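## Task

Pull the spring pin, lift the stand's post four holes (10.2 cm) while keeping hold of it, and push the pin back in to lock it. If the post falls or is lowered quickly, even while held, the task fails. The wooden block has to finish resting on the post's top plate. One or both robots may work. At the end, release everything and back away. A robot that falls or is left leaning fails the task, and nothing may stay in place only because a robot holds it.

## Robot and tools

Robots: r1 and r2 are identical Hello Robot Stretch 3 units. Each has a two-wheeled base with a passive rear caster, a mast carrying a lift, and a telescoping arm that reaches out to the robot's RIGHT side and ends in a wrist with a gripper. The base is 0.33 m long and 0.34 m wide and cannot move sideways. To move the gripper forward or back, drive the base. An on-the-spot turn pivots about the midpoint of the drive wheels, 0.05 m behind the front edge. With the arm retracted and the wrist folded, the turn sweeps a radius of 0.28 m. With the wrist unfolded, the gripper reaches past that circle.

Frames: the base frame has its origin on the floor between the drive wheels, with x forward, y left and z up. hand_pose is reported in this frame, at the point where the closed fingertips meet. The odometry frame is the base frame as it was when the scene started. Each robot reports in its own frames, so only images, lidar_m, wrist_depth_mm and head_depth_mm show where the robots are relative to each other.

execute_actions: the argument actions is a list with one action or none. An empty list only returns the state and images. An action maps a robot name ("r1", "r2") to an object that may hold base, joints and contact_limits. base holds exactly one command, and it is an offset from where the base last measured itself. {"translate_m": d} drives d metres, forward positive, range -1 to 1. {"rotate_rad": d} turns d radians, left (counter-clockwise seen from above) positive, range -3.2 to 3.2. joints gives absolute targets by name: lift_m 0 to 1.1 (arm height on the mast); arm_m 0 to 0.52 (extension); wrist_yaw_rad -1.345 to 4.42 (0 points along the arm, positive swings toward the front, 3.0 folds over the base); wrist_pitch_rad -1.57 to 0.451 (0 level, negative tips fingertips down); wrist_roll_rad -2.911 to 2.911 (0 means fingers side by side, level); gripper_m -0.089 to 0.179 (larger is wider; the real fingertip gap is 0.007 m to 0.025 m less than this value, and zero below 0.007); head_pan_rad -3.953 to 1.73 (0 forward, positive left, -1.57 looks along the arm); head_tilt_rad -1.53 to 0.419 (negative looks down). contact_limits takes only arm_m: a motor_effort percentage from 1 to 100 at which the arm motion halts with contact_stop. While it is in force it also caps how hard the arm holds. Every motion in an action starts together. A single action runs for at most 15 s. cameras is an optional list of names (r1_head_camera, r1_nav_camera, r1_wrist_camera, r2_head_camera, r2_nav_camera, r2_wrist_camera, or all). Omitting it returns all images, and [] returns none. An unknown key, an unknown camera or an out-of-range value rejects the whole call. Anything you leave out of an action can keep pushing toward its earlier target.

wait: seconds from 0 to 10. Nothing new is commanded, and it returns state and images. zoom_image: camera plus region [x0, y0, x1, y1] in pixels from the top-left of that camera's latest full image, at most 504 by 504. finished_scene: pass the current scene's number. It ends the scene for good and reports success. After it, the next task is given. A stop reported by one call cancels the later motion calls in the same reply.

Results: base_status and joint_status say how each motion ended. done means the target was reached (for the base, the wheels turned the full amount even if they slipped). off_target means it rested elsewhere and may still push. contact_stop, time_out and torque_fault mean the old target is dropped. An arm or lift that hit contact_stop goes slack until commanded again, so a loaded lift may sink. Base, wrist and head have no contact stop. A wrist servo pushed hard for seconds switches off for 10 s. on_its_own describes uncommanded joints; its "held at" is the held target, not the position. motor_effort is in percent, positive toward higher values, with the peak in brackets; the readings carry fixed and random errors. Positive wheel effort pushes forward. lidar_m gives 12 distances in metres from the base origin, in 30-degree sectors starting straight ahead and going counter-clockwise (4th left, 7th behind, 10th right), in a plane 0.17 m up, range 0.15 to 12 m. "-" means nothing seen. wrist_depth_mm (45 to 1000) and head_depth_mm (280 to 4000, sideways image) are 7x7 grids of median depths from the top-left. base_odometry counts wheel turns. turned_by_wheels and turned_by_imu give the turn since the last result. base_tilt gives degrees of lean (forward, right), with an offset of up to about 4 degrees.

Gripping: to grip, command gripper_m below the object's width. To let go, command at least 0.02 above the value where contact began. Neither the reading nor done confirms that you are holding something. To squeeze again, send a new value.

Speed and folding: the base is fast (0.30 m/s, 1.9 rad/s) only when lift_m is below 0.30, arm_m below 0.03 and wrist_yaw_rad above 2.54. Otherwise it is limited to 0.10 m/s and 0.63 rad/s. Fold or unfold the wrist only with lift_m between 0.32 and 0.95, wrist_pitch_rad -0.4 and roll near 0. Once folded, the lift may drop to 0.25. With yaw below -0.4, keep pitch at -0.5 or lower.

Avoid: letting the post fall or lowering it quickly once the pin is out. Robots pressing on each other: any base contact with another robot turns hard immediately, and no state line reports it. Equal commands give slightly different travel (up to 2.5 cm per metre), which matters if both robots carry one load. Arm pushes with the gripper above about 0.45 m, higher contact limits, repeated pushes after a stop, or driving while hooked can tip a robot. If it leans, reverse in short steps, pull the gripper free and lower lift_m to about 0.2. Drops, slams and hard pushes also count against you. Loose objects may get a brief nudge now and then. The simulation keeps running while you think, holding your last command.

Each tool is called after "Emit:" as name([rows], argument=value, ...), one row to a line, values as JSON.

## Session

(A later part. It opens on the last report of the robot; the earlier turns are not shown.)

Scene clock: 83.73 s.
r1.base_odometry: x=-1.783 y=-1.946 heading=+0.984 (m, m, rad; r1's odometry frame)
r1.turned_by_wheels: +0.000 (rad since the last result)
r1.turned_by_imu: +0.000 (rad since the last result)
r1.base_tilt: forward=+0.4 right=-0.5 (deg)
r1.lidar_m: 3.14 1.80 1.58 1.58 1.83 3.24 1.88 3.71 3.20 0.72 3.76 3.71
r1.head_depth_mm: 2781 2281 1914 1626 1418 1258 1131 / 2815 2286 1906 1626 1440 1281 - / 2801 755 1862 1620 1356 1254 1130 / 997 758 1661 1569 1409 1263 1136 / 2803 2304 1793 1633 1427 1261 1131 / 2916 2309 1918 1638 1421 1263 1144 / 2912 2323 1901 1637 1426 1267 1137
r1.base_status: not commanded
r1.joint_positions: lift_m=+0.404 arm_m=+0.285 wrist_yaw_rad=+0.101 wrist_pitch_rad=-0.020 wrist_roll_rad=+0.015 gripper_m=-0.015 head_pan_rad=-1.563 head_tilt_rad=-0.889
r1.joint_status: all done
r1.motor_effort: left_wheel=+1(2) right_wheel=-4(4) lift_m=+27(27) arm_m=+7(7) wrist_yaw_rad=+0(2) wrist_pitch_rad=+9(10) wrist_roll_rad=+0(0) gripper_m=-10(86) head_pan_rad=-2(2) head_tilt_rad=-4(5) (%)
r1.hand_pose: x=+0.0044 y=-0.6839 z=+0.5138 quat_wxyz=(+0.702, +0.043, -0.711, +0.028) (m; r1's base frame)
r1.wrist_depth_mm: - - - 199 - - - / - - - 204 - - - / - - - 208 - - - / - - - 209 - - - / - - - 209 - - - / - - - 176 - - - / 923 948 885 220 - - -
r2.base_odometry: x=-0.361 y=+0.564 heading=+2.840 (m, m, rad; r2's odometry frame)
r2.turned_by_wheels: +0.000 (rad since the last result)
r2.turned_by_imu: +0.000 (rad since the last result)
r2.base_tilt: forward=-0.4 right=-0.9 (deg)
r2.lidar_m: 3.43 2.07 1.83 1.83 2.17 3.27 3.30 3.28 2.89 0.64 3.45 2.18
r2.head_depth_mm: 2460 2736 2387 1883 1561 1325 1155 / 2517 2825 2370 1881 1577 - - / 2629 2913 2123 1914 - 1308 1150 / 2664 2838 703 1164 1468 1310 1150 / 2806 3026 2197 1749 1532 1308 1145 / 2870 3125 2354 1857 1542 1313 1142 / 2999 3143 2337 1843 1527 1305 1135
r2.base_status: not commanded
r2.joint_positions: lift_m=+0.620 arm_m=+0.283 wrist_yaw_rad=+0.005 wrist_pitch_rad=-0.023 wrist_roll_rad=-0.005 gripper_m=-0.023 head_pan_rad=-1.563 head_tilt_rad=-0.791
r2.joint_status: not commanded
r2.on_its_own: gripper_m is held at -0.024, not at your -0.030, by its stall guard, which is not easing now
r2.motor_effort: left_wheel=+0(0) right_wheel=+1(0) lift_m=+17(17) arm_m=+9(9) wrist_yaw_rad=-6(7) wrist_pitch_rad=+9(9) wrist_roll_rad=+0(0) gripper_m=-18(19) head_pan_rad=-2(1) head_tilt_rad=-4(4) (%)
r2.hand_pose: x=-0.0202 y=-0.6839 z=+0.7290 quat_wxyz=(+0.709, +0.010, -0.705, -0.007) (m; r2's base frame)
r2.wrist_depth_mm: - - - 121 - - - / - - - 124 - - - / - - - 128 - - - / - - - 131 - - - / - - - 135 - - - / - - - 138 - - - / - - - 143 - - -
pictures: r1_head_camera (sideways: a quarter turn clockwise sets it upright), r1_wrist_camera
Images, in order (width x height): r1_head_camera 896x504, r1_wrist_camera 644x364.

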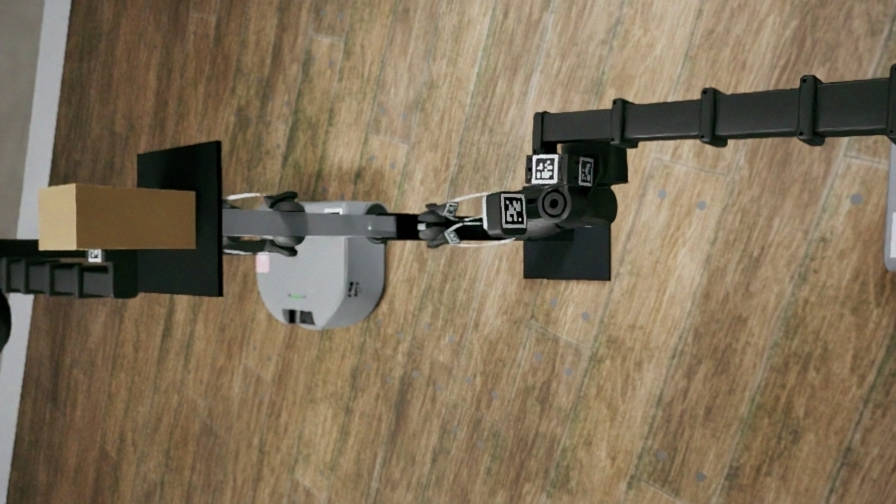

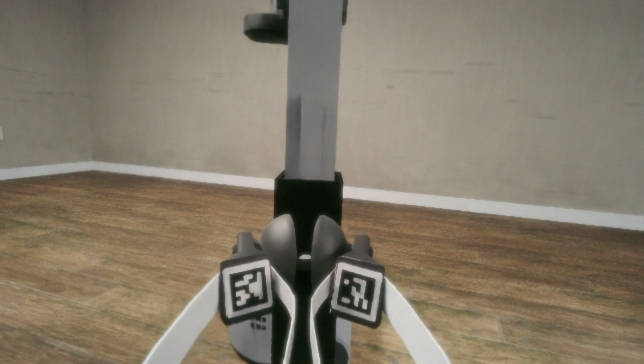

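Gripped. Take the weight, then pull.

Emit:
execute_actions([
  {"r2":{"joints":{"arm_m":0.281,"lift_m":0.627}}},
], cameras=[])

Emit:
execute_actions([
  {"r1":{"joints":{"arm_m":0.265}}},
], cameras=["r1_head_camera","r1_wrist_camera"])

Emit:
zoom_image(camera="r1_head_camera", region=[330,150,530,320])

Scene clock: 86.73 s.
r1.base_odometry: x=-1.783 y=-1.946 heading=+0.984 (m, m, rad; r1's odometry frame)
r1.turned_by_wheels: +0.000 (rad since the last result)
r1.turned_by_imu: +0.000 (rad since the last result)
r1.base_tilt: forward=+0.4 right=-0.5 (deg)
r1.lidar_m: 3.14 1.80 1.58 1.58 1.84 3.24 1.88 3.71 3.22 0.73 3.75 3.73
r1.head_depth_mm: 2755 2290 1913 1614 1433 1268 1130 / 2829 2293 1898 1626 1441 1280 - / 2765 753 1865 1631 1345 1251 1137 / 975 756 1642 1587 1388 1257 1130 / 2923 2291 1786 1636 1426 1261 1133 / 2915 2289 1923 1638 1430 1272 1136 / 2896 2319 1917 1623 1431 1269 1137
r1.base_status: not commanded
r1.joint_positions: lift_m=+0.404 arm_m=+0.285 wrist_yaw_rad=+0.101 wrist_pitch_rad=-0.020 wrist_roll_rad=+0.015 gripper_m=-0.015 head_pan_rad=-1.563 head_tilt_rad=-0.889
r1.joint_status: not commanded
r1.motor_effort: left_wheel=+1(1) right_wheel=-4(3) lift_m=+27(27) arm_m=+6(7) wrist_yaw_rad=-1(0) wrist_pitch_rad=+9(9) wrist_roll_rad=+0(0) gripper_m=-11(11) head_pan_rad=-2(2) head_tilt_rad=-7(5) (%)
r1.hand_pose: x=+0.0044 y=-0.6839 z=+0.5138 quat_wxyz=(+0.702, +0.043, -0.711, +0.028) (m; r1's base frame)
r1.wrist_depth_mm: - - - 199 - - - / - - - 204 - - - / - - - 208 - - - / - - - 210 - - - / - - - 209 - - - / - - - 175 - - - / 920 956 867 220 999 - -
r2.base_odometry: x=-0.361 y=+0.564 heading=+2.840 (m, m, rad; r2's odometry frame)
r2.turned_by_wheels: +0.000 (rad since the last result)
r2.turned_by_imu: +0.000 (rad since the last result)
r2.base_tilt: forward=-0.5 right=-0.8 (deg)
r2.lidar_m: 3.42 2.07 1.83 1.83 2.17 3.27 3.29 3.28 2.89 0.64 3.43 2.19
r2.head_depth_mm: 2470 2760 2393 1886 1558 1326 1154 / 2540 2805 2389 1884 1595 - - / 2615 2875 2124 1926 - 1318 1147 / 2629 2880 700 1164 1469 1301 1137 / 2758 2986 2188 1748 1538 1316 1144 / 2901 3092 2353 1850 1533 1309 1140 / 2983 3130 2330 1847 1533 1300 1135
r2.base_status: not commanded
r2.joint_positions: lift_m=+0.627 arm_m=+0.282 wrist_yaw_rad=+0.005 wrist_pitch_rad=-0.043 wrist_roll_rad=-0.005 gripper_m=-0.023 head_pan_rad=-1.563 head_tilt_rad=-0.791
r2.joint_status: all done
r2.on_its_own: gripper_m is held at -0.024, not at your -0.030, by its stall guard, which is not easing now
r2.motor_effort: left_wheel=+0(1) right_wheel=+0(0) lift_m=+29(30) arm_m=-9(9) wrist_yaw_rad=-7(6) wrist_pitch_rad=+17(17) wrist_roll_rad=+0(0) gripper_m=-20(19) head_pan_rad=-2(2) head_tilt_rad=-3(4) (%)
r2.hand_pose: x=-0.0202 y=-0.6816 z=+0.7301 quat_wxyz=(+0.709, +0.017, -0.705, -0.014) (m; r2's base frame)
r2.wrist_depth_mm: - - - 120 - - - / - - - 123 - - - / - - - 127 - - - / - - - 130 - - - / - - - 135 - - - / - - - 139 - - - / - - - 144 - - -
pictures: none
No camera images: the call's "cameras" was empty. Leave "cameras" out to get every camera's image.

Scene clock: 87.93 s.
r1.base_odometry: x=-1.783 y=-1.946 heading=+0.984 (m, m, rad; r1's odometry frame)
r1.turned_by_wheels: +0.000 (rad since the last result)
r1.turned_by_imu: +0.000 (rad since the last result)
r1.base_tilt: forward=+0.3 right=-0.6 (deg)
r1.lidar_m: 3.13 1.79 1.58 1.58 1.84 3.22 1.88 3.71 3.20 0.72 3.75 3.74
r1.head_depth_mm: 2764 2293 1893 1621 1419 1258 1128 / 2786 2278 1904 1618 1439 1278 - / 2786 754 1876 1625 - 1256 1132 / 985 753 1647 1591 1413 1261 1138 / 2892 2278 1800 1638 1413 1258 1141 / 2946 2314 1939 1637 1421 1261 1133 / 2880 2319 1915 1636 1440 1265 1140
r1.base_status: not commanded
r1.joint_positions: lift_m=+0.404 arm_m=+0.265 wrist_yaw_rad=+0.100 wrist_pitch_rad=-0.018 wrist_roll_rad=+0.015 gripper_m=-0.015 head_pan_rad=-1.563 head_tilt_rad=-0.889
r1.joint_status: all done
r1.motor_effort: left_wheel=+1(2) right_wheel=-2(4) lift_m=+27(27) arm_m=-6(8) wrist_yaw_rad=+0(0) wrist_pitch_rad=+8(9) wrist_roll_rad=-1(0) gripper_m=-6(11) head_pan_rad=-2(2) head_tilt_rad=-6(5) (%)
r1.hand_pose: x=+0.0042 y=-0.6649 z=+0.5142 quat_wxyz=(+0.702, +0.042, -0.711, +0.028) (m; r1's base frame)
r1.wrist_depth_mm: - - - 217 - - - / - - - 221 - - - / - - - 229 - - - / - - - 229 - - - / - - - 229 - - - / - - - - - - - / 957 948 878 242 - 993 -
r2.base_odometry: x=-0.361 y=+0.564 heading=+2.840 (m, m, rad; r2's odometry frame)
r2.turned_by_wheels: +0.000 (rad since the last result)
r2.turned_by_imu: +0.000 (rad since the last result)
r2.base_tilt: forward=-0.5 right=-0.8 (deg)
r2.lidar_m: 3.43 2.07 1.83 1.83 2.17 3.28 3.30 3.28 2.89 0.64 3.46 2.18
r2.head_depth_mm: 2457 2770 2400 1888 1552 1333 1156 / 2533 2791 2383 1893 1592 - - / 2633 2887 2124 1928 - 1317 1150 / 2655 2848 699 1684 1464 1307 1145 / 2787 2967 2195 1752 1533 1315 1145 / 2895 3110 2334 1844 1540 1307 1139 / 2943 3158 2330 1853 1528 1304 1137
r2.base_status: not commanded
r2.joint_positions: lift_m=+0.627 arm_m=+0.282 wrist_yaw_rad=+0.005 wrist_pitch_rad=-0.043 wrist_roll_rad=-0.005 gripper_m=-0.023 head_pan_rad=-1.563 head_tilt_rad=-0.791
r2.joint_status: not commanded
r2.on_its_own: gripper_m is held at -0.024, not at your -0.030, by its stall guard, which is not easing now
r2.motor_effort: left_wheel=+0(0) right_wheel=-1(0) lift_m=+29(29) arm_m=-9(9) wrist_yaw_rad=-6(7) wrist_pitch_rad=+17(17) wrist_roll_rad=+0(0) gripper_m=-19(19) head_pan_rad=-2(1) head_tilt_rad=-5(4) (%)
r2.hand_pose: x=-0.0202 y=-0.6816 z=+0.7301 quat_wxyz=(+0.709, +0.017, -0.705, -0.014) (m; r2's base frame)
r2.wrist_depth_mm: - - - 120 - - - / - - - 124 - - - / - - - 127 - - - / - - - 131 - - - / - - - 135 - - - / - - - 139 - - - / - - - 145 - - -
pictures: r1_head_camera (sideways: a quarter turn clockwise sets it upright), r1_wrist_camera
Images, in order (width x height): r1_head_camera 896x504, r1_wrist_camera 644x364.

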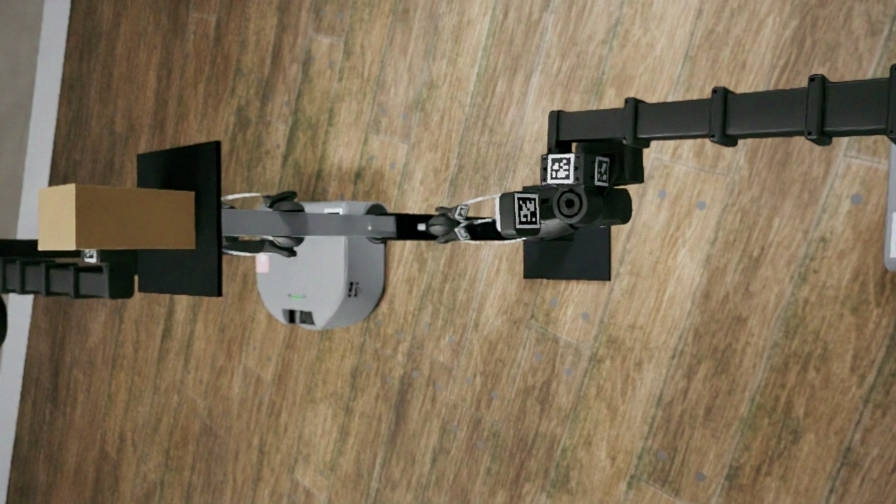

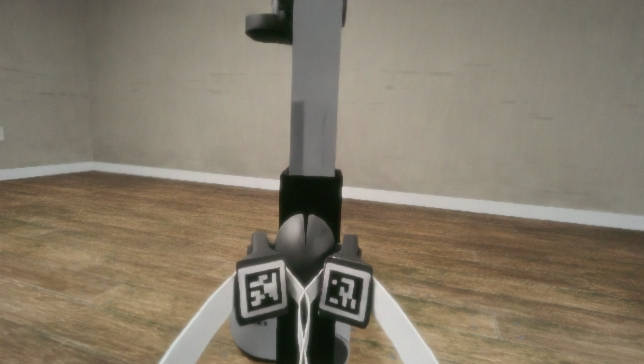

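Region (330, 150, 530, 320) of r1_head_camera's 896x504 image, scaled by 2.520, with more detail than that image has; it fills the top 428 rows of this view, and the rest is white.

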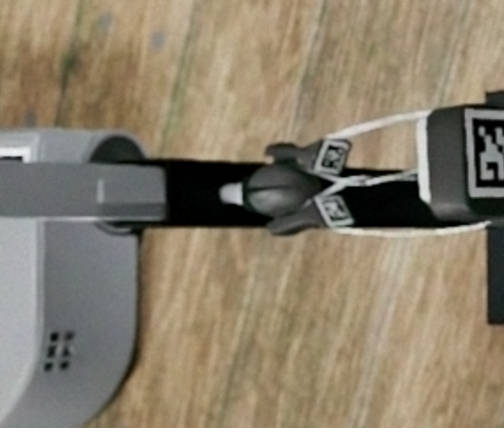

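Slipped off. Go deeper, squeeze harder.

Emit:
execute_actions([
  {"r1":{"joints":{"gripper_m":0.05}}},
], cameras=[])

Emit:
execute_actions([
  {"r1":{"joints":{"arm_m":0.303,"lift_m":0.398}}},
], cameras=["r1_wrist_camera"])

Emit:
execute_actions([
  {"r1":{"joints":{"gripper_m":-0.04}}},
], cameras=["r1_wrist_camera"])

Emit:
execute_actions([
  {"r1":{"joints":{"arm_m":0.285}}},
], cameras=["r1_head_camera","r1_wrist_camera"])

Emit:
zoom_image(camera="r1_head_camera", region=[330,150,530,320])

Scene clock: 92.70 s.
r1.base_odometry: x=-1.783 y=-1.946 heading=+0.984 (m, m, rad; r1's odometry frame)
r1.turned_by_wheels: +0.000 (rad since the last result)
r1.turned_by_imu: +0.001 (rad since the last result)
r1.base_tilt: forward=+0.5 right=-0.5 (deg)
r1.lidar_m: 3.14 1.80 1.58 1.58 1.83 3.22 1.88 3.72 3.22 0.72 3.74 3.72
r1.head_depth_mm: 2781 2302 1894 1619 1416 1257 1131 / 2788 2289 1886 1618 1433 1273 - / 2822 755 1860 1674 - 1264 1130 / 975 759 1648 1543 1408 1259 1128 / 2930 2302 1798 1640 1419 1257 1135 / 2905 2311 1908 1649 1426 1258 1134 / 2913 2328 1919 1634 1429 1277 1140
r1.base_status: not commanded
r1.joint_positions: lift_m=+0.404 arm_m=+0.265 wrist_yaw_rad=+0.100 wrist_pitch_rad=-0.018 wrist_roll_rad=+0.015 gripper_m=+0.050 head_pan_rad=-1.563 head_tilt_rad=-0.889
r1.joint_status: all done
r1.motor_effort: left_wheel=+1(1) right_wheel=-2(2) lift_m=+26(27) arm_m=-6(7) wrist_yaw_rad=+0(1) wrist_pitch_rad=+8(8) wrist_roll_rad=+0(0) gripper_m=+1(81) head_pan_rad=-2(2) head_tilt_rad=-5(4) (%)
r1.hand_pose: x=+0.0042 y=-0.6649 z=+0.5142 quat_wxyz=(+0.702, +0.042, -0.711, +0.028) (m; r1's base frame)
r1.wrist_depth_mm: - - - 218 - - - / - - - 223 - - - / - - - 227 - - - / - - - 229 - - - / - - - 229 - - - / - - - 234 - - - / 944 982 870 242 972 - -
r2.base_odometry: x=-0.361 y=+0.564 heading=+2.840 (m, m, rad; r2's odometry frame)
r2.turned_by_wheels: +0.000 (rad since the last result)
r2.turned_by_imu: +0.000 (rad since the last result)
r2.base_tilt: forward=-0.6 right=-0.8 (deg)
r2.lidar_m: 3.43 2.07 1.83 1.83 2.17 3.28 3.30 3.28 2.89 0.64 3.46 2.18
r2.head_depth_mm: 2461 2761 2391 1891 1561 1321 1155 / 2551 2830 2384 1893 1589 - - / 2623 2912 2129 1911 - 1315 1145 / 2659 2895 701 1398 1470 1302 1146 / 2778 3025 2187 1753 1536 1311 1141 / 2861 3116 2322 1853 1531 1309 1140 / 2988 3145 2318 1854 1531 1305 1140
r2.base_status: not commanded
r2.joint_positions: lift_m=+0.627 arm_m=+0.282 wrist_yaw_rad=+0.005 wrist_pitch_rad=-0.043 wrist_roll_rad=-0.005 gripper_m=-0.023 head_pan_rad=-1.563 head_tilt_rad=-0.791
r2.joint_status: not commanded
r2.on_its_own: gripper_m is held at -0.024, not at your -0.030, by its stall guard, which is not easing now
r2.motor_effort: left_wheel=+0(0) right_wheel=-1(0) lift_m=+29(29) arm_m=-9(9) wrist_yaw_rad=-7(6) wrist_pitch_rad=+17(16) wrist_roll_rad=+0(0) gripper_m=-19(19) head_pan_rad=-2(1) head_tilt_rad=-4(4) (%)
r2.hand_pose: x=-0.0202 y=-0.6816 z=+0.7301 quat_wxyz=(+0.709, +0.017, -0.705, -0.014) (m; r2's base frame)
r2.wrist_depth_mm: - - - 120 - - - / - - - 124 - - - / - - - 127 - - - / - - - 131 - - - / - - - 135 - - - / - - - 139 - - - / - - - 144 - - -
pictures: none
No camera images: the call's "cameras" was empty. Leave "cameras" out to get every camera's image.

Scene clock: 94.03 s.
r1.base_odometry: x=-1.783 y=-1.946 heading=+0.984 (m, m, rad; r1's odometry frame)
r1.turned_by_wheels: +0.000 (rad since the last result)
r1.turned_by_imu: +0.000 (rad since the last result)
r1.base_tilt: forward=+0.5 right=-0.7 (deg)
r1.lidar_m: 3.14 1.80 1.58 1.58 1.83 3.21 1.88 3.72 3.22 0.72 3.75 3.74
r1.head_depth_mm: 2736 2295 1893 1624 1423 1257 1132 / 2794 2298 1928 1631 1441 1266 - / 2791 756 1865 1622 - 1265 1129 / 976 755 1661 1552 1397 1260 1134 / 2916 2294 1790 1635 1419 1261 1132 / 2892 2323 1922 1611 1438 1263 1137 / 2880 2329 1916 1631 1422 1269 1136
r1.base_status: not commanded
r1.joint_positions: lift_m=+0.398 arm_m=+0.303 wrist_yaw_rad=+0.100 wrist_pitch_rad=-0.019 wrist_roll_rad=+0.015 gripper_m=+0.050 head_pan_rad=-1.563 head_tilt_rad=-0.889
r1.joint_status: all done
r1.motor_effort: left_wheel=+1(1) right_wheel=-2(2) lift_m=+28(28) arm_m=+7(13) wrist_yaw_rad=-1(0) wrist_pitch_rad=+8(8) wrist_roll_rad=+0(1) gripper_m=-1(0) head_pan_rad=-2(2) head_tilt_rad=-5(5) (%)
r1.hand_pose: x=+0.0042 y=-0.7020 z=+0.5081 quat_wxyz=(+0.702, +0.043, -0.711, +0.028) (m; r1's base frame)
r1.wrist_depth_mm: - - - 181 - - - / - - - 185 - - - / - - - 188 - - - / - - - 185 - - - / - - - 190 - - - / - - - 192 - - - / 923 942 869 200 946 974 -
r2.base_odometry: x=-0.361 y=+0.564 heading=+2.840 (m, m, rad; r2's odometry frame)
r2.turned_by_wheels: +0.000 (rad since the last result)
r2.turned_by_imu: +0.000 (rad since the last result)
r2.base_tilt: forward=-0.4 right=-0.8 (deg)
r2.lidar_m: 3.40 2.07 1.83 1.83 2.17 3.27 3.30 3.30 2.88 0.64 3.43 2.18
r2.head_depth_mm: 2469 2760 2385 1890 1565 1326 1155 / 2545 2804 2396 1887 1594 - - / 2589 2921 2117 1930 - 1309 1145 / 2661 2874 700 1087 1473 1308 1147 / 2781 2991 2190 1750 1540 1305 1141 / 2909 3122 2338 1859 1521 1305 1142 / 2953 3137 2329 1843 1527 1306 1135
r2.base_status: not commanded
r2.joint_positions: lift_m=+0.627 arm_m=+0.282 wrist_yaw_rad=+0.005 wrist_pitch_rad=-0.043 wrist_roll_rad=-0.005 gripper_m=-0.023 head_pan_rad=-1.563 head_tilt_rad=-0.791
r2.joint_status: not commanded
r2.on_its_own: gripper_m is held at -0.024, not at your -0.030, by its stall guard, which is not easing now
r2.motor_effort: left_wheel=-1(0) right_wheel=+0(0) lift_m=+29(29) arm_m=-9(9) wrist_yaw_rad=-6(7) wrist_pitch_rad=+17(16) wrist_roll_rad=+0(0) gripper_m=-19(19) head_pan_rad=-2(3) head_tilt_rad=-3(4) (%)
r2.hand_pose: x=-0.0202 y=-0.6816 z=+0.7301 quat_wxyz=(+0.709, +0.017, -0.705, -0.014) (m; r2's base frame)
r2.wrist_depth_mm: - - - 120 - - - / - - - 123 - - - / - - - 127 - - - / - - - 131 - - - / - - - 135 - - - / - - - 139 - - - / - - - 145 - - -
pictures: r1_wrist_camera
Images, in order (width x height): r1_wrist_camera 644x364.

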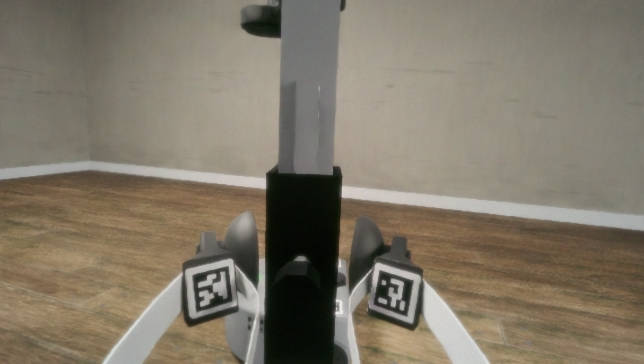

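Scene clock: 95.43 s.
r1.base_odometry: x=-1.783 y=-1.946 heading=+0.984 (m, m, rad; r1's odometry frame)
r1.turned_by_wheels: +0.000 (rad since the last result)
r1.turned_by_imu: +0.001 (rad since the last result)
r1.base_tilt: forward=+0.4 right=-0.6 (deg)
r1.lidar_m: 3.13 1.79 1.58 1.58 1.83 3.25 1.88 3.73 3.23 0.72 3.76 3.72
r1.head_depth_mm: 2760 2300 1897 1634 1418 1262 1135 / 2787 2305 1896 1637 1420 1272 - / 2799 751 1859 1633 - 1260 1132 / 978 757 1650 1574 1380 1255 1133 / 2892 2316 1783 1630 1431 1269 1143 / 2908 2300 1903 1643 1415 1268 1137 / 2904 2327 1918 1636 1430 1261 1135
r1.base_status: not commanded
r1.joint_positions: lift_m=+0.398 arm_m=+0.303 wrist_yaw_rad=+0.106 wrist_pitch_rad=-0.011 wrist_roll_rad=+0.015 gripper_m=-0.039 head_pan_rad=-1.563 head_tilt_rad=-0.889
r1.joint_status: all done
r1.motor_effort: left_wheel=+3(3) right_wheel=-9(8) lift_m=+28(26) arm_m=+0(7) wrist_yaw_rad=-3(3) wrist_pitch_rad=+4(8) wrist_roll_rad=+0(0) gripper_m=-22(96) head_pan_rad=-2(2) head_tilt_rad=-5(5) (%)
r1.hand_pose: x=+0.0057 y=-0.7025 z=+0.5101 quat_wxyz=(+0.701, +0.042, -0.711, +0.033) (m; r1's base frame)
r1.wrist_depth_mm: - - - 181 - - - / - - - 186 - - - / - - - 190 - - - / - - - 191 - - - / - - - 190 - - - / - - - 156 - - - / 952 950 887 197 988 - -
r2.base_odometry: x=-0.361 y=+0.564 heading=+2.840 (m, m, rad; r2's odometry frame)
r2.turned_by_wheels: +0.000 (rad since the last result)
r2.turned_by_imu: +0.000 (rad since the last result)
r2.base_tilt: forward=-0.5 right=-0.7 (deg)
r2.lidar_m: 3.41 2.07 1.83 1.83 2.18 3.29 3.29 3.30 2.89 0.64 3.45 2.18
r2.head_depth_mm: 2434 2793 2377 1891 1551 1326 1151 / 2528 2820 2405 1880 1592 - - / 2647 2924 2127 1927 - 1312 1146 / 2648 2888 699 1145 1472 1305 1144 / 2793 2963 2190 1736 1540 1312 1147 / 2902 3132 2336 1848 1526 1310 1140 / 2954 3152 2322 1857 1528 1306 1140
r2.base_status: not commanded
r2.joint_positions: lift_m=+0.627 arm_m=+0.282 wrist_yaw_rad=+0.005 wrist_pitch_rad=-0.043 wrist_roll_rad=-0.005 gripper_m=-0.023 head_pan_rad=-1.563 head_tilt_rad=-0.791
r2.joint_status: not commanded
r2.on_its_own: gripper_m is held at -0.024, not at your -0.030, by its stall guard, which is not easing now
r2.motor_effort: left_wheel=+0(0) right_wheel=+0(0) lift_m=+29(29) arm_m=-9(9) wrist_yaw_rad=-7(7) wrist_pitch_rad=+17(17) wrist_roll_rad=+0(0) gripper_m=-19(19) head_pan_rad=-3(2) head_tilt_rad=-4(4) (%)
r2.hand_pose: x=-0.0202 y=-0.6816 z=+0.7301 quat_wxyz=(+0.709, +0.017, -0.705, -0.014) (m; r2's base frame)
r2.wrist_depth_mm: - - - 120 - - - / - - - 124 - - - / - - - 127 - - - / - - - 131 - - - / - - - 135 - - - / - - - 139 - - - / - - - 144 - - -
pictures: r1_wrist_camera
Images, in order (width x height): r1_wrist_camera 644x364.

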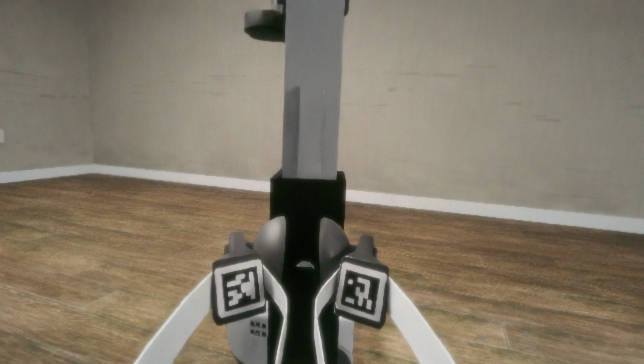

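Scene clock: 96.43 s.
r1.base_odometry: x=-1.783 y=-1.946 heading=+0.984 (m, m, rad; r1's odometry frame)
r1.turned_by_wheels: +0.000 (rad since the last result)
r1.turned_by_imu: +0.000 (rad since the last result)
r1.base_tilt: forward=+0.6 right=-0.7 (deg)
r1.lidar_m: 3.14 1.80 1.58 1.58 1.83 3.23 1.88 3.71 3.22 0.72 3.76 3.72
r1.head_depth_mm: 2774 2283 1905 1614 1414 1253 1129 / 2817 2302 1898 1627 1439 1268 - / 2791 753 1871 1621 - 1261 1134 / 979 756 1662 1569 1399 1252 1137 / 2941 2314 1769 1638 1430 1260 1136 / 2892 2306 1913 1633 1432 1268 1136 / 2914 2338 1924 1650 1434 1273 1138
r1.base_status: not commanded
r1.joint_positions: lift_m=+0.398 arm_m=+0.286 wrist_yaw_rad=+0.104 wrist_pitch_rad=-0.003 wrist_roll_rad=+0.015 gripper_m=-0.036 head_pan_rad=-1.563 head_tilt_rad=-0.889
r1.joint_status: all done
r1.motor_effort: left_wheel=+3(4) right_wheel=-6(10) lift_m=+27(26) arm_m=-8(11) wrist_yaw_rad=-2(3) wrist_pitch_rad=+1(5) wrist_roll_rad=+0(0) gripper_m=-17(21) head_pan_rad=-2(2) head_tilt_rad=-5(6) (%)
r1.hand_pose: x=+0.0052 y=-0.6853 z=+0.5121 quat_wxyz=(+0.701, +0.038, -0.711, +0.035) (m; r1's base frame)
r1.wrist_depth_mm: - - - 198 - - - / - - - 203 - - - / - - - 208 - - - / - - - 208 - - - / - - - 206 - - - / - - - - - - - / 928 995 877 217 - - -
r2.base_odometry: x=-0.361 y=+0.564 heading=+2.840 (m, m, rad; r2's odometry frame)
r2.turned_by_wheels: +0.000 (rad since the last result)
r2.turned_by_imu: +0.000 (rad since the last result)
r2.base_tilt: forward=-0.5 right=-0.8 (deg)
r2.lidar_m: 3.42 2.06 1.83 1.83 2.17 3.28 3.29 3.29 2.89 0.64 3.45 2.18
r2.head_depth_mm: 2460 2750 2406 1886 1553 1333 1151 / 2529 2841 2385 1874 1592 - - / 2617 2904 2137 1931 - 1307 1146 / 2651 2851 700 1155 1459 1307 1148 / 2799 3003 2192 1739 1534 1316 1138 / 2884 3099 2327 1851 1523 1308 1139 / 2986 3149 2343 1833 1531 1305 1138
r2.base_status: not commanded
r2.joint_positions: lift_m=+0.627 arm_m=+0.282 wrist_yaw_rad=+0.005 wrist_pitch_rad=-0.043 wrist_roll_rad=-0.005 gripper_m=-0.023 head_pan_rad=-1.563 head_tilt_rad=-0.791
r2.joint_status: not commanded
r2.on_its_own: gripper_m is held at -0.024, not at your -0.030, by its stall guard, which is not easing now
r2.motor_effort: left_wheel=-1(1) right_wheel=+1(0) lift_m=+29(29) arm_m=-9(9) wrist_yaw_rad=-7(7) wrist_pitch_rad=+17(17) wrist_roll_rad=+0(0) gripper_m=-20(19) head_pan_rad=-2(3) head_tilt_rad=-4(4) (%)
r2.hand_pose: x=-0.0202 y=-0.6816 z=+0.7301 quat_wxyz=(+0.709, +0.017, -0.705, -0.014) (m; r2's base frame)
r2.wrist_depth_mm: - - - 120 - - - / - - - 123 - - - / - - - 127 - - - / - - - 131 - - - / - - - 135 - - - / - - - 139 - - - / - - - 144 - - -
pictures: r1_head_camera (sideways: a quarter turn clockwise sets it upright), r1_wrist_camera
Images, in order (width x height): r1_head_camera 896x504, r1_wrist_camera 644x364.

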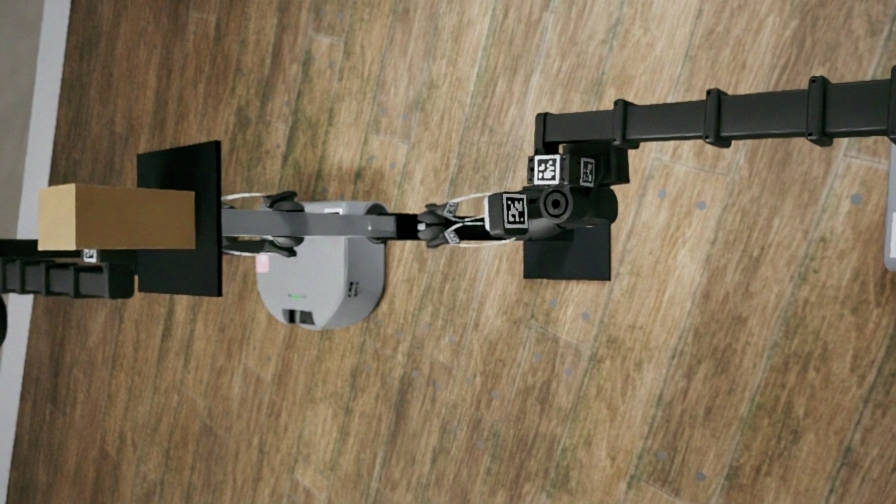

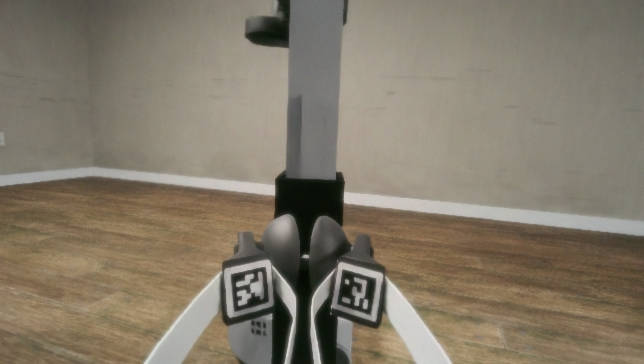

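Region (330, 150, 530, 320) of r1_head_camera's 896x504 image, scaled by 2.520, with more detail than that image has; it fills the top 428 rows of this view, and the rest is white.

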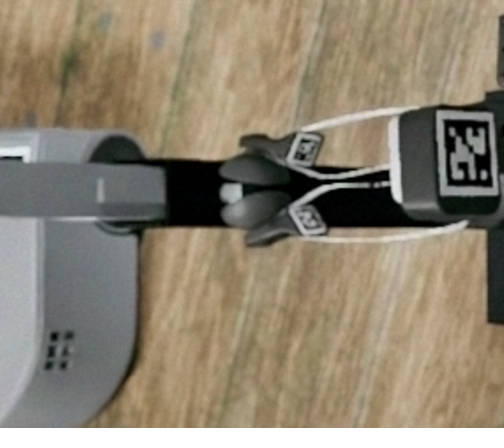

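Emit:
execute_actions([
  {"r1":{"joints":{"gripper_m":0.05}},"r2":{"joints":{"lift_m":0.634}}},
], cameras=[])

Emit:
execute_actions([
  {"r1":{"base":{"translate_m":0.004},"joints":{"arm_m":0.313,"lift_m":0.389}}},
], cameras=["r1_wrist_camera"])

Emit:
execute_actions([
  {"r1":{"joints":{"gripper_m":-0.04}}},
], cameras=["r1_wrist_camera"])

Emit:
execute_actions([
  {"r1":{"joints":{"arm_m":0.295}}},
], cameras=["r1_head_camera","r1_wrist_camera"])

Emit:
zoom_image(camera="r1_head_camera", region=[330,150,530,320])

Scene clock: 103.13 s.
r1.base_odometry: x=-1.783 y=-1.946 heading=+0.984 (m, m, rad; r1's odometry frame)
r1.turned_by_wheels: +0.000 (rad since the last result)
r1.turned_by_imu: +0.001 (rad since the last result)
r1.base_tilt: forward=+0.5 right=-0.6 (deg)
r1.lidar_m: 3.15 1.79 1.58 1.58 1.84 3.24 1.88 3.72 3.22 0.73 3.75 3.75
r1.head_depth_mm: 2771 2274 1898 1615 1417 1256 1130 / 2772 2298 1915 1633 1430 1266 - / 2846 751 1864 1627 - 1257 1135 / 953 756 1654 1531 1390 1263 1140 / 2897 2290 1792 1636 1423 1263 1129 / 2917 2317 1918 1631 1413 1257 1142 / 2902 2309 1925 1622 1436 1267 1137
r1.base_status: not commanded
r1.joint_positions: lift_m=+0.398 arm_m=+0.285 wrist_yaw_rad=+0.103 wrist_pitch_rad=-0.018 wrist_roll_rad=+0.015 gripper_m=+0.050 head_pan_rad=-1.563 head_tilt_rad=-0.889
r1.joint_status: all done
r1.motor_effort: left_wheel=+2(3) right_wheel=-4(6) lift_m=+27(26) arm_m=-7(9) wrist_yaw_rad=-1(2) wrist_pitch_rad=+8(8) wrist_roll_rad=+0(1) gripper_m=+0(81) head_pan_rad=-2(2) head_tilt_rad=-5(4) (%)
r1.hand_pose: x=+0.0048 y=-0.6848 z=+0.5083 quat_wxyz=(+0.702, +0.043, -0.711, +0.029) (m; r1's base frame)
r1.wrist_depth_mm: - - - 198 - - - / - - - 201 - - - / - - - 207 - - - / - - - 204 - - - / - - - 208 - - - / - - - 211 - - - / 934 959 855 219 946 - -
r2.base_odometry: x=-0.361 y=+0.564 heading=+2.840 (m, m, rad; r2's odometry frame)
r2.turned_by_wheels: +0.000 (rad since the last result)
r2.turned_by_imu: +0.000 (rad since the last result)
r2.base_tilt: forward=-0.5 right=-0.8 (deg)
r2.lidar_m: 3.41 2.07 1.83 1.82 2.17 3.27 3.29 3.30 2.89 0.64 3.46 2.19
r2.head_depth_mm: 2460 2786 2390 1893 1546 1321 1156 / 2537 2833 2367 1887 1589 - - / 2622 2881 2126 1934 - 1305 1149 / 2666 2860 700 1193 1487 1304 1142 / 2770 2994 2172 1751 1537 1314 1146 / 2861 3138 2353 1849 1540 1306 1137 / 2951 3193 2347 1846 1531 1301 1138
r2.base_status: not commanded
r2.joint_positions: lift_m=+0.633 arm_m=+0.282 wrist_yaw_rad=+0.005 wrist_pitch_rad=-0.067 wrist_roll_rad=-0.005 gripper_m=-0.023 head_pan_rad=-1.563 head_tilt_rad=-0.791
r2.joint_status: all done
r2.on_its_own: gripper_m is held at -0.024, not at your -0.030, by its stall guard, which is not easing now
r2.motor_effort: left_wheel=+0(1) right_wheel=+0(0) lift_m=+31(31) arm_m=-9(9) wrist_yaw_rad=-7(6) wrist_pitch_rad=+26(26) wrist_roll_rad=+0(0) gripper_m=-20(19) head_pan_rad=-2(4) head_tilt_rad=-4(4) (%)
r2.hand_pose: x=-0.0202 y=-0.6807 z=+0.7310 quat_wxyz=(+0.709, +0.026, -0.704, -0.022) (m; r2's base frame)
r2.wrist_depth_mm: - - - 118 - - - / - - - 122 - - - / - - - 126 - - - / - - - 130 - - - / - - - 135 - - - / - - - 139 - - - / - - - 146 - - -
pictures: none
No camera images: the call's "cameras" was empty. Leave "cameras" out to get every camera's image.

Scene clock: 104.30 s.
r1.base_odometry: x=-1.781 y=-1.943 heading=+0.984 (m, m, rad; r1's odometry frame)
r1.turned_by_wheels: +0.000 (rad since the last result)
r1.turned_by_imu: +0.000 (rad since the last result)
r1.base_tilt: forward=+0.6 right=-0.5 (deg)
r1.lidar_m: 3.14 1.80 1.58 1.58 1.83 3.23 1.89 3.73 3.23 0.73 3.74 3.74
r1.head_depth_mm: 2737 2271 1891 1635 1404 1261 1130 / 2813 2271 1908 1633 1411 1261 - / 2801 754 1865 1629 1369 1262 1133 / 950 755 1664 1564 1382 1259 1135 / 2957 2326 1807 1622 1430 1261 1140 / 2914 2315 1897 1638 1415 1261 1134 / 2886 2280 1938 1633 1435 1261 1133
r1.base_status: done
r1.joint_positions: lift_m=+0.389 arm_m=+0.313 wrist_yaw_rad=+0.102 wrist_pitch_rad=-0.019 wrist_roll_rad=+0.015 gripper_m=+0.050 head_pan_rad=-1.563 head_tilt_rad=-0.889
r1.joint_status: all done
r1.motor_effort: left_wheel=+1(5) right_wheel=-1(5) lift_m=+27(28) arm_m=+7(5) wrist_yaw_rad=-2(1) wrist_pitch_rad=+8(8) wrist_roll_rad=+0(1) gripper_m=+1(0) head_pan_rad=-2(2) head_tilt_rad=-6(5) (%)
r1.hand_pose: x=+0.0047 y=-0.7120 z=+0.4991 quat_wxyz=(+0.702, +0.043, -0.711, +0.029) (m; r1's base frame)
r1.wrist_depth_mm: - - - 171 - - - / - - - 175 - - - / - - - 179 - - - / - - - 175 - - - / - - - 178 - - - / - - - 145 - - - / 898 954 842 188 928 991 -
r2.base_odometry: x=-0.361 y=+0.564 heading=+2.840 (m, m, rad; r2's odometry frame)
r2.turned_by_wheels: +0.000 (rad since the last result)
r2.turned_by_imu: +0.000 (rad since the last result)
r2.base_tilt: forward=-0.4 right=-0.7 (deg)
r2.lidar_m: 3.42 2.07 1.83 1.83 2.17 3.26 3.28 3.30 2.88 0.64 3.45 2.18
r2.head_depth_mm: 2465 2758 2392 1882 1557 1326 1153 / 2535 2825 2359 1887 1584 - - / 2624 2914 2108 1934 - 1306 1149 / 2637 2870 699 1171 1483 1303 1147 / 2766 3016 2192 1744 1548 1315 1144 / 2903 3094 2313 1865 1534 1313 1136 / 2979 3104 2334 1850 1523 1307 1135
r2.base_status: not commanded
r2.joint_positions: lift_m=+0.633 arm_m=+0.282 wrist_yaw_rad=+0.005 wrist_pitch_rad=-0.067 wrist_roll_rad=-0.005 gripper_m=-0.023 head_pan_rad=-1.563 head_tilt_rad=-0.791
r2.joint_status: not commanded
r2.on_its_own: gripper_m is held at -0.024, not at your -0.030, by its stall guard, which is not easing now
r2.motor_effort: left_wheel=-1(0) right_wheel=+0(1) lift_m=+31(31) arm_m=-9(9) wrist_yaw_rad=-7(6) wrist_pitch_rad=+26(26) wrist_roll_rad=+0(0) gripper_m=-20(20) head_pan_rad=-3(3) head_tilt_rad=-5(4) (%)
r2.hand_pose: x=-0.0202 y=-0.6807 z=+0.7310 quat_wxyz=(+0.709, +0.026, -0.704, -0.022) (m; r2's base frame)
r2.wrist_depth_mm: - - - 118 - - - / - - - 122 - - - / - - - 126 - - - / - - - 130 - - - / - - - 135 - - - / - - - 140 - - - / - - - 146 - - -
pictures: r1_wrist_camera
Images, in order (width x height): r1_wrist_camera 644x364.

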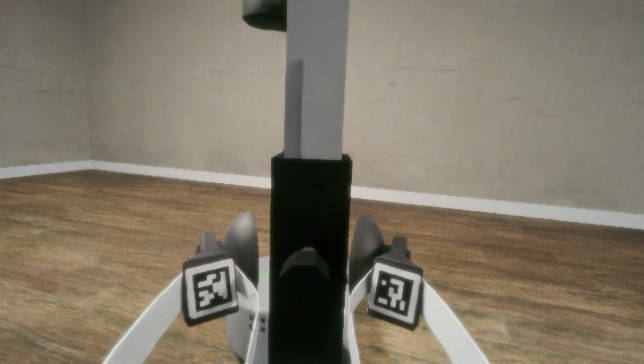

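Scene clock: 105.70 s.
r1.base_odometry: x=-1.781 y=-1.943 heading=+0.984 (m, m, rad; r1's odometry frame)
r1.turned_by_wheels: +0.000 (rad since the last result)
r1.turned_by_imu: +0.000 (rad since the last result)
r1.base_tilt: forward=+0.4 right=-0.6 (deg)
r1.lidar_m: 3.14 1.80 1.58 1.58 1.83 3.24 1.89 3.74 3.22 0.72 3.74 3.72
r1.head_depth_mm: 2773 2288 1924 1620 1413 1261 1136 / 2765 2280 1930 1632 1418 1261 - / 2767 755 1873 1626 1365 1254 1139 / 951 756 1679 1600 1387 1267 1142 / 2918 2316 1801 1643 1426 1261 1139 / 2951 2311 1910 1631 1423 1269 1142 / 2894 2318 1940 1642 1423 1263 1137
r1.base_status: not commanded
r1.joint_positions: lift_m=+0.389 arm_m=+0.313 wrist_yaw_rad=+0.094 wrist_pitch_rad=-0.020 wrist_roll_rad=+0.015 gripper_m=-0.039 head_pan_rad=-1.563 head_tilt_rad=-0.889
r1.joint_status: all done
r1.motor_effort: left_wheel=+0(1) right_wheel=-1(2) lift_m=+27(27) arm_m=+6(6) wrist_yaw_rad=+4(4) wrist_pitch_rad=+9(9) wrist_roll_rad=+0(0) gripper_m=-25(99) head_pan_rad=-2(2) head_tilt_rad=-6(5) (%)
r1.hand_pose: x=+0.0026 y=-0.7121 z=+0.4988 quat_wxyz=(+0.702, +0.041, -0.711, +0.026) (m; r1's base frame)
r1.wrist_depth_mm: - - - 171 - - - / - - - 175 - - - / - - - 178 - - - / - - - 174 - - - / - - - 178 - - - / - - - 145 - - - / 897 918 831 190 961 - -
r2.base_odometry: x=-0.361 y=+0.564 heading=+2.840 (m, m, rad; r2's odometry frame)
r2.turned_by_wheels: +0.000 (rad since the last result)
r2.turned_by_imu: +0.000 (rad since the last result)
r2.base_tilt: forward=-0.5 right=-0.8 (deg)
r2.lidar_m: 3.40 2.07 1.82 1.83 2.17 3.28 3.30 3.31 2.90 0.64 3.44 2.18
r2.head_depth_mm: 2448 2785 2371 1892 1557 1330 1155 / 2539 2829 2390 1874 1590 - - / 2591 2898 2124 1935 - 1306 1146 / 2664 2921 700 1175 1482 1305 1141 / 2772 2994 2183 1749 1533 1309 1141 / 2894 3084 2330 1852 1522 1307 1144 / 2991 3154 2319 1839 1530 1311 1136
r2.base_status: not commanded
r2.joint_positions: lift_m=+0.633 arm_m=+0.282 wrist_yaw_rad=+0.005 wrist_pitch_rad=-0.067 wrist_roll_rad=-0.005 gripper_m=-0.023 head_pan_rad=-1.563 head_tilt_rad=-0.791
r2.joint_status: not commanded
r2.on_its_own: gripper_m is held at -0.024, not at your -0.030, by its stall guard, which is not easing now
r2.motor_effort: left_wheel=+0(0) right_wheel=+0(0) lift_m=+31(31) arm_m=-9(9) wrist_yaw_rad=-7(6) wrist_pitch_rad=+26(26) wrist_roll_rad=+0(0) gripper_m=-20(20) head_pan_rad=-2(3) head_tilt_rad=-5(2) (%)
r2.hand_pose: x=-0.0202 y=-0.6807 z=+0.7310 quat_wxyz=(+0.709, +0.026, -0.704, -0.022) (m; r2's base frame)
r2.wrist_depth_mm: - - - 119 - - - / - - - 122 - - - / - - - 126 - - - / - - - 131 - - - / - - - 135 - - - / - - - 140 - - - / - - - 146 - - -
pictures: r1_wrist_camera
Images, in order (width x height): r1_wrist_camera 644x364.

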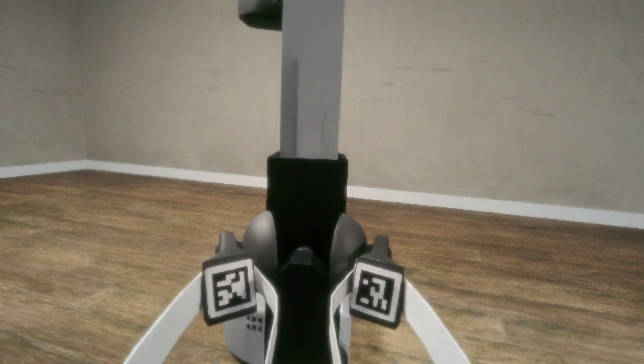

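Scene clock: 106.77 s.
r1.base_odometry: x=-1.781 y=-1.943 heading=+0.984 (m, m, rad; r1's odometry frame)
r1.turned_by_wheels: +0.000 (rad since the last result)
r1.turned_by_imu: +0.000 (rad since the last result)
r1.base_tilt: forward=+0.4 right=-0.6 (deg)
r1.lidar_m: 3.14 1.79 1.58 1.58 1.83 3.22 1.88 3.69 3.21 0.72 3.74 3.71
r1.head_depth_mm: 2755 2311 1907 1620 1419 1255 1129 / 2841 2291 1918 1612 1440 1257 - / 2808 759 1853 1629 1360 1262 1133 / 949 760 1666 1559 1390 1263 1129 / 2893 2278 1808 1618 1419 1258 1143 / 2910 2279 1903 1636 1423 1267 1135 / 2919 2337 1906 1641 1438 1258 1140
r1.base_status: not commanded
r1.joint_positions: lift_m=+0.389 arm_m=+0.296 wrist_yaw_rad=+0.097 wrist_pitch_rad=-0.010 wrist_roll_rad=+0.015 gripper_m=-0.033 head_pan_rad=-1.563 head_tilt_rad=-0.890
r1.joint_status: all done
r1.on_its_own: gripper_m is held at -0.034, not at your -0.040, by its stall guard, which is still easing
r1.motor_effort: left_wheel=+2(4) right_wheel=-4(10) lift_m=+27(28) arm_m=-14(22) wrist_yaw_rad=+2(3) wrist_pitch_rad=+4(9) wrist_roll_rad=+0(0) gripper_m=-17(25) head_pan_rad=-2(2) head_tilt_rad=-5(5) (%)
r1.hand_pose: x=+0.0034 y=-0.6957 z=+0.5014 quat_wxyz=(+0.702, +0.038, -0.711, +0.030) (m; r1's base frame)
r1.wrist_depth_mm: - - - 189 - - - / - - - 191 - - - / - - - 196 - - - / - - - 192 - - - / - - - 194 - - - / - - - 157 - - - / 932 919 876 206 - - -
r2.base_odometry: x=-0.361 y=+0.564 heading=+2.840 (m, m, rad; r2's odometry frame)
r2.turned_by_wheels: +0.000 (rad since the last result)
r2.turned_by_imu: +0.000 (rad since the last result)
r2.base_tilt: forward=-0.5 right=-0.8 (deg)
r2.lidar_m: 3.41 2.07 1.83 1.83 2.17 3.28 3.28 3.29 2.89 0.64 3.42 2.19
r2.head_depth_mm: 2445 2762 2434 1905 1551 1319 1155 / 2554 2802 2364 1886 1585 - - / 2609 2890 787 1931 - 1314 1154 / 2648 2865 700 1143 1493 1301 1148 / 2792 2978 2271 1747 1534 1312 1149 / 2886 3115 2334 1852 1533 1308 1139 / 2988 3112 2313 1840 1530 1299 1137
r2.base_status: not commanded
r2.joint_positions: lift_m=+0.633 arm_m=+0.282 wrist_yaw_rad=+0.005 wrist_pitch_rad=-0.074 wrist_roll_rad=-0.005 gripper_m=-0.023 head_pan_rad=-1.563 head_tilt_rad=-0.791
r2.joint_status: not commanded
r2.on_its_own: gripper_m is held at -0.024, not at your -0.030, by its stall guard, which is not easing now
r2.motor_effort: left_wheel=-1(1) right_wheel=+0(1) lift_m=+31(31) arm_m=-9(9) wrist_yaw_rad=-6(7) wrist_pitch_rad=+29(30) wrist_roll_rad=+0(0) gripper_m=-20(20) head_pan_rad=-2(3) head_tilt_rad=-3(5) (%)
r2.hand_pose: x=-0.0202 y=-0.6804 z=+0.7290 quat_wxyz=(+0.709, +0.028, -0.704, -0.025) (m; r2's base frame)
r2.wrist_depth_mm: - - - 118 - - - / - - - 122 - - - / - - - 126 - - - / - - - 130 - - - / - - - 135 - - - / - - - 140 - - - / - - - 147 - - -
pictures: r1_head_camera (sideways: a quarter turn clockwise sets it upright), r1_wrist_camera
Images, in order (width x height): r1_head_camera 896x504, r1_wrist_camera 644x364.

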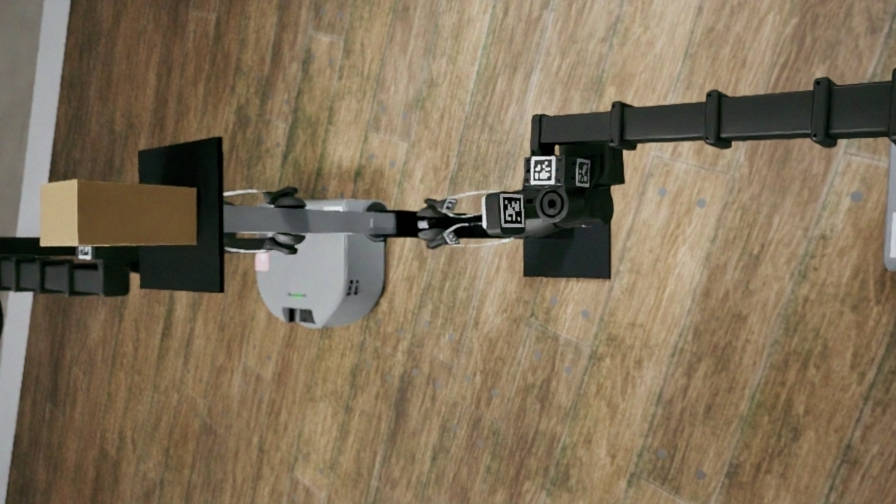

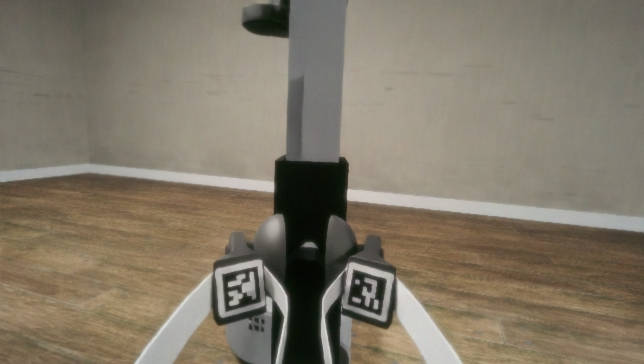

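Region (330, 150, 530, 320) of r1_head_camera's 896x504 image, scaled by 2.520, with more detail than that image has; it fills the top 428 rows of this view, and the rest is white.

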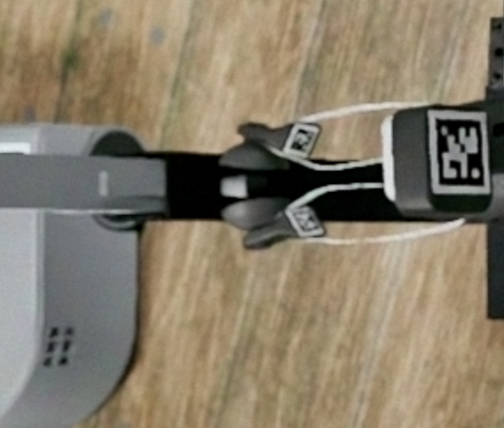

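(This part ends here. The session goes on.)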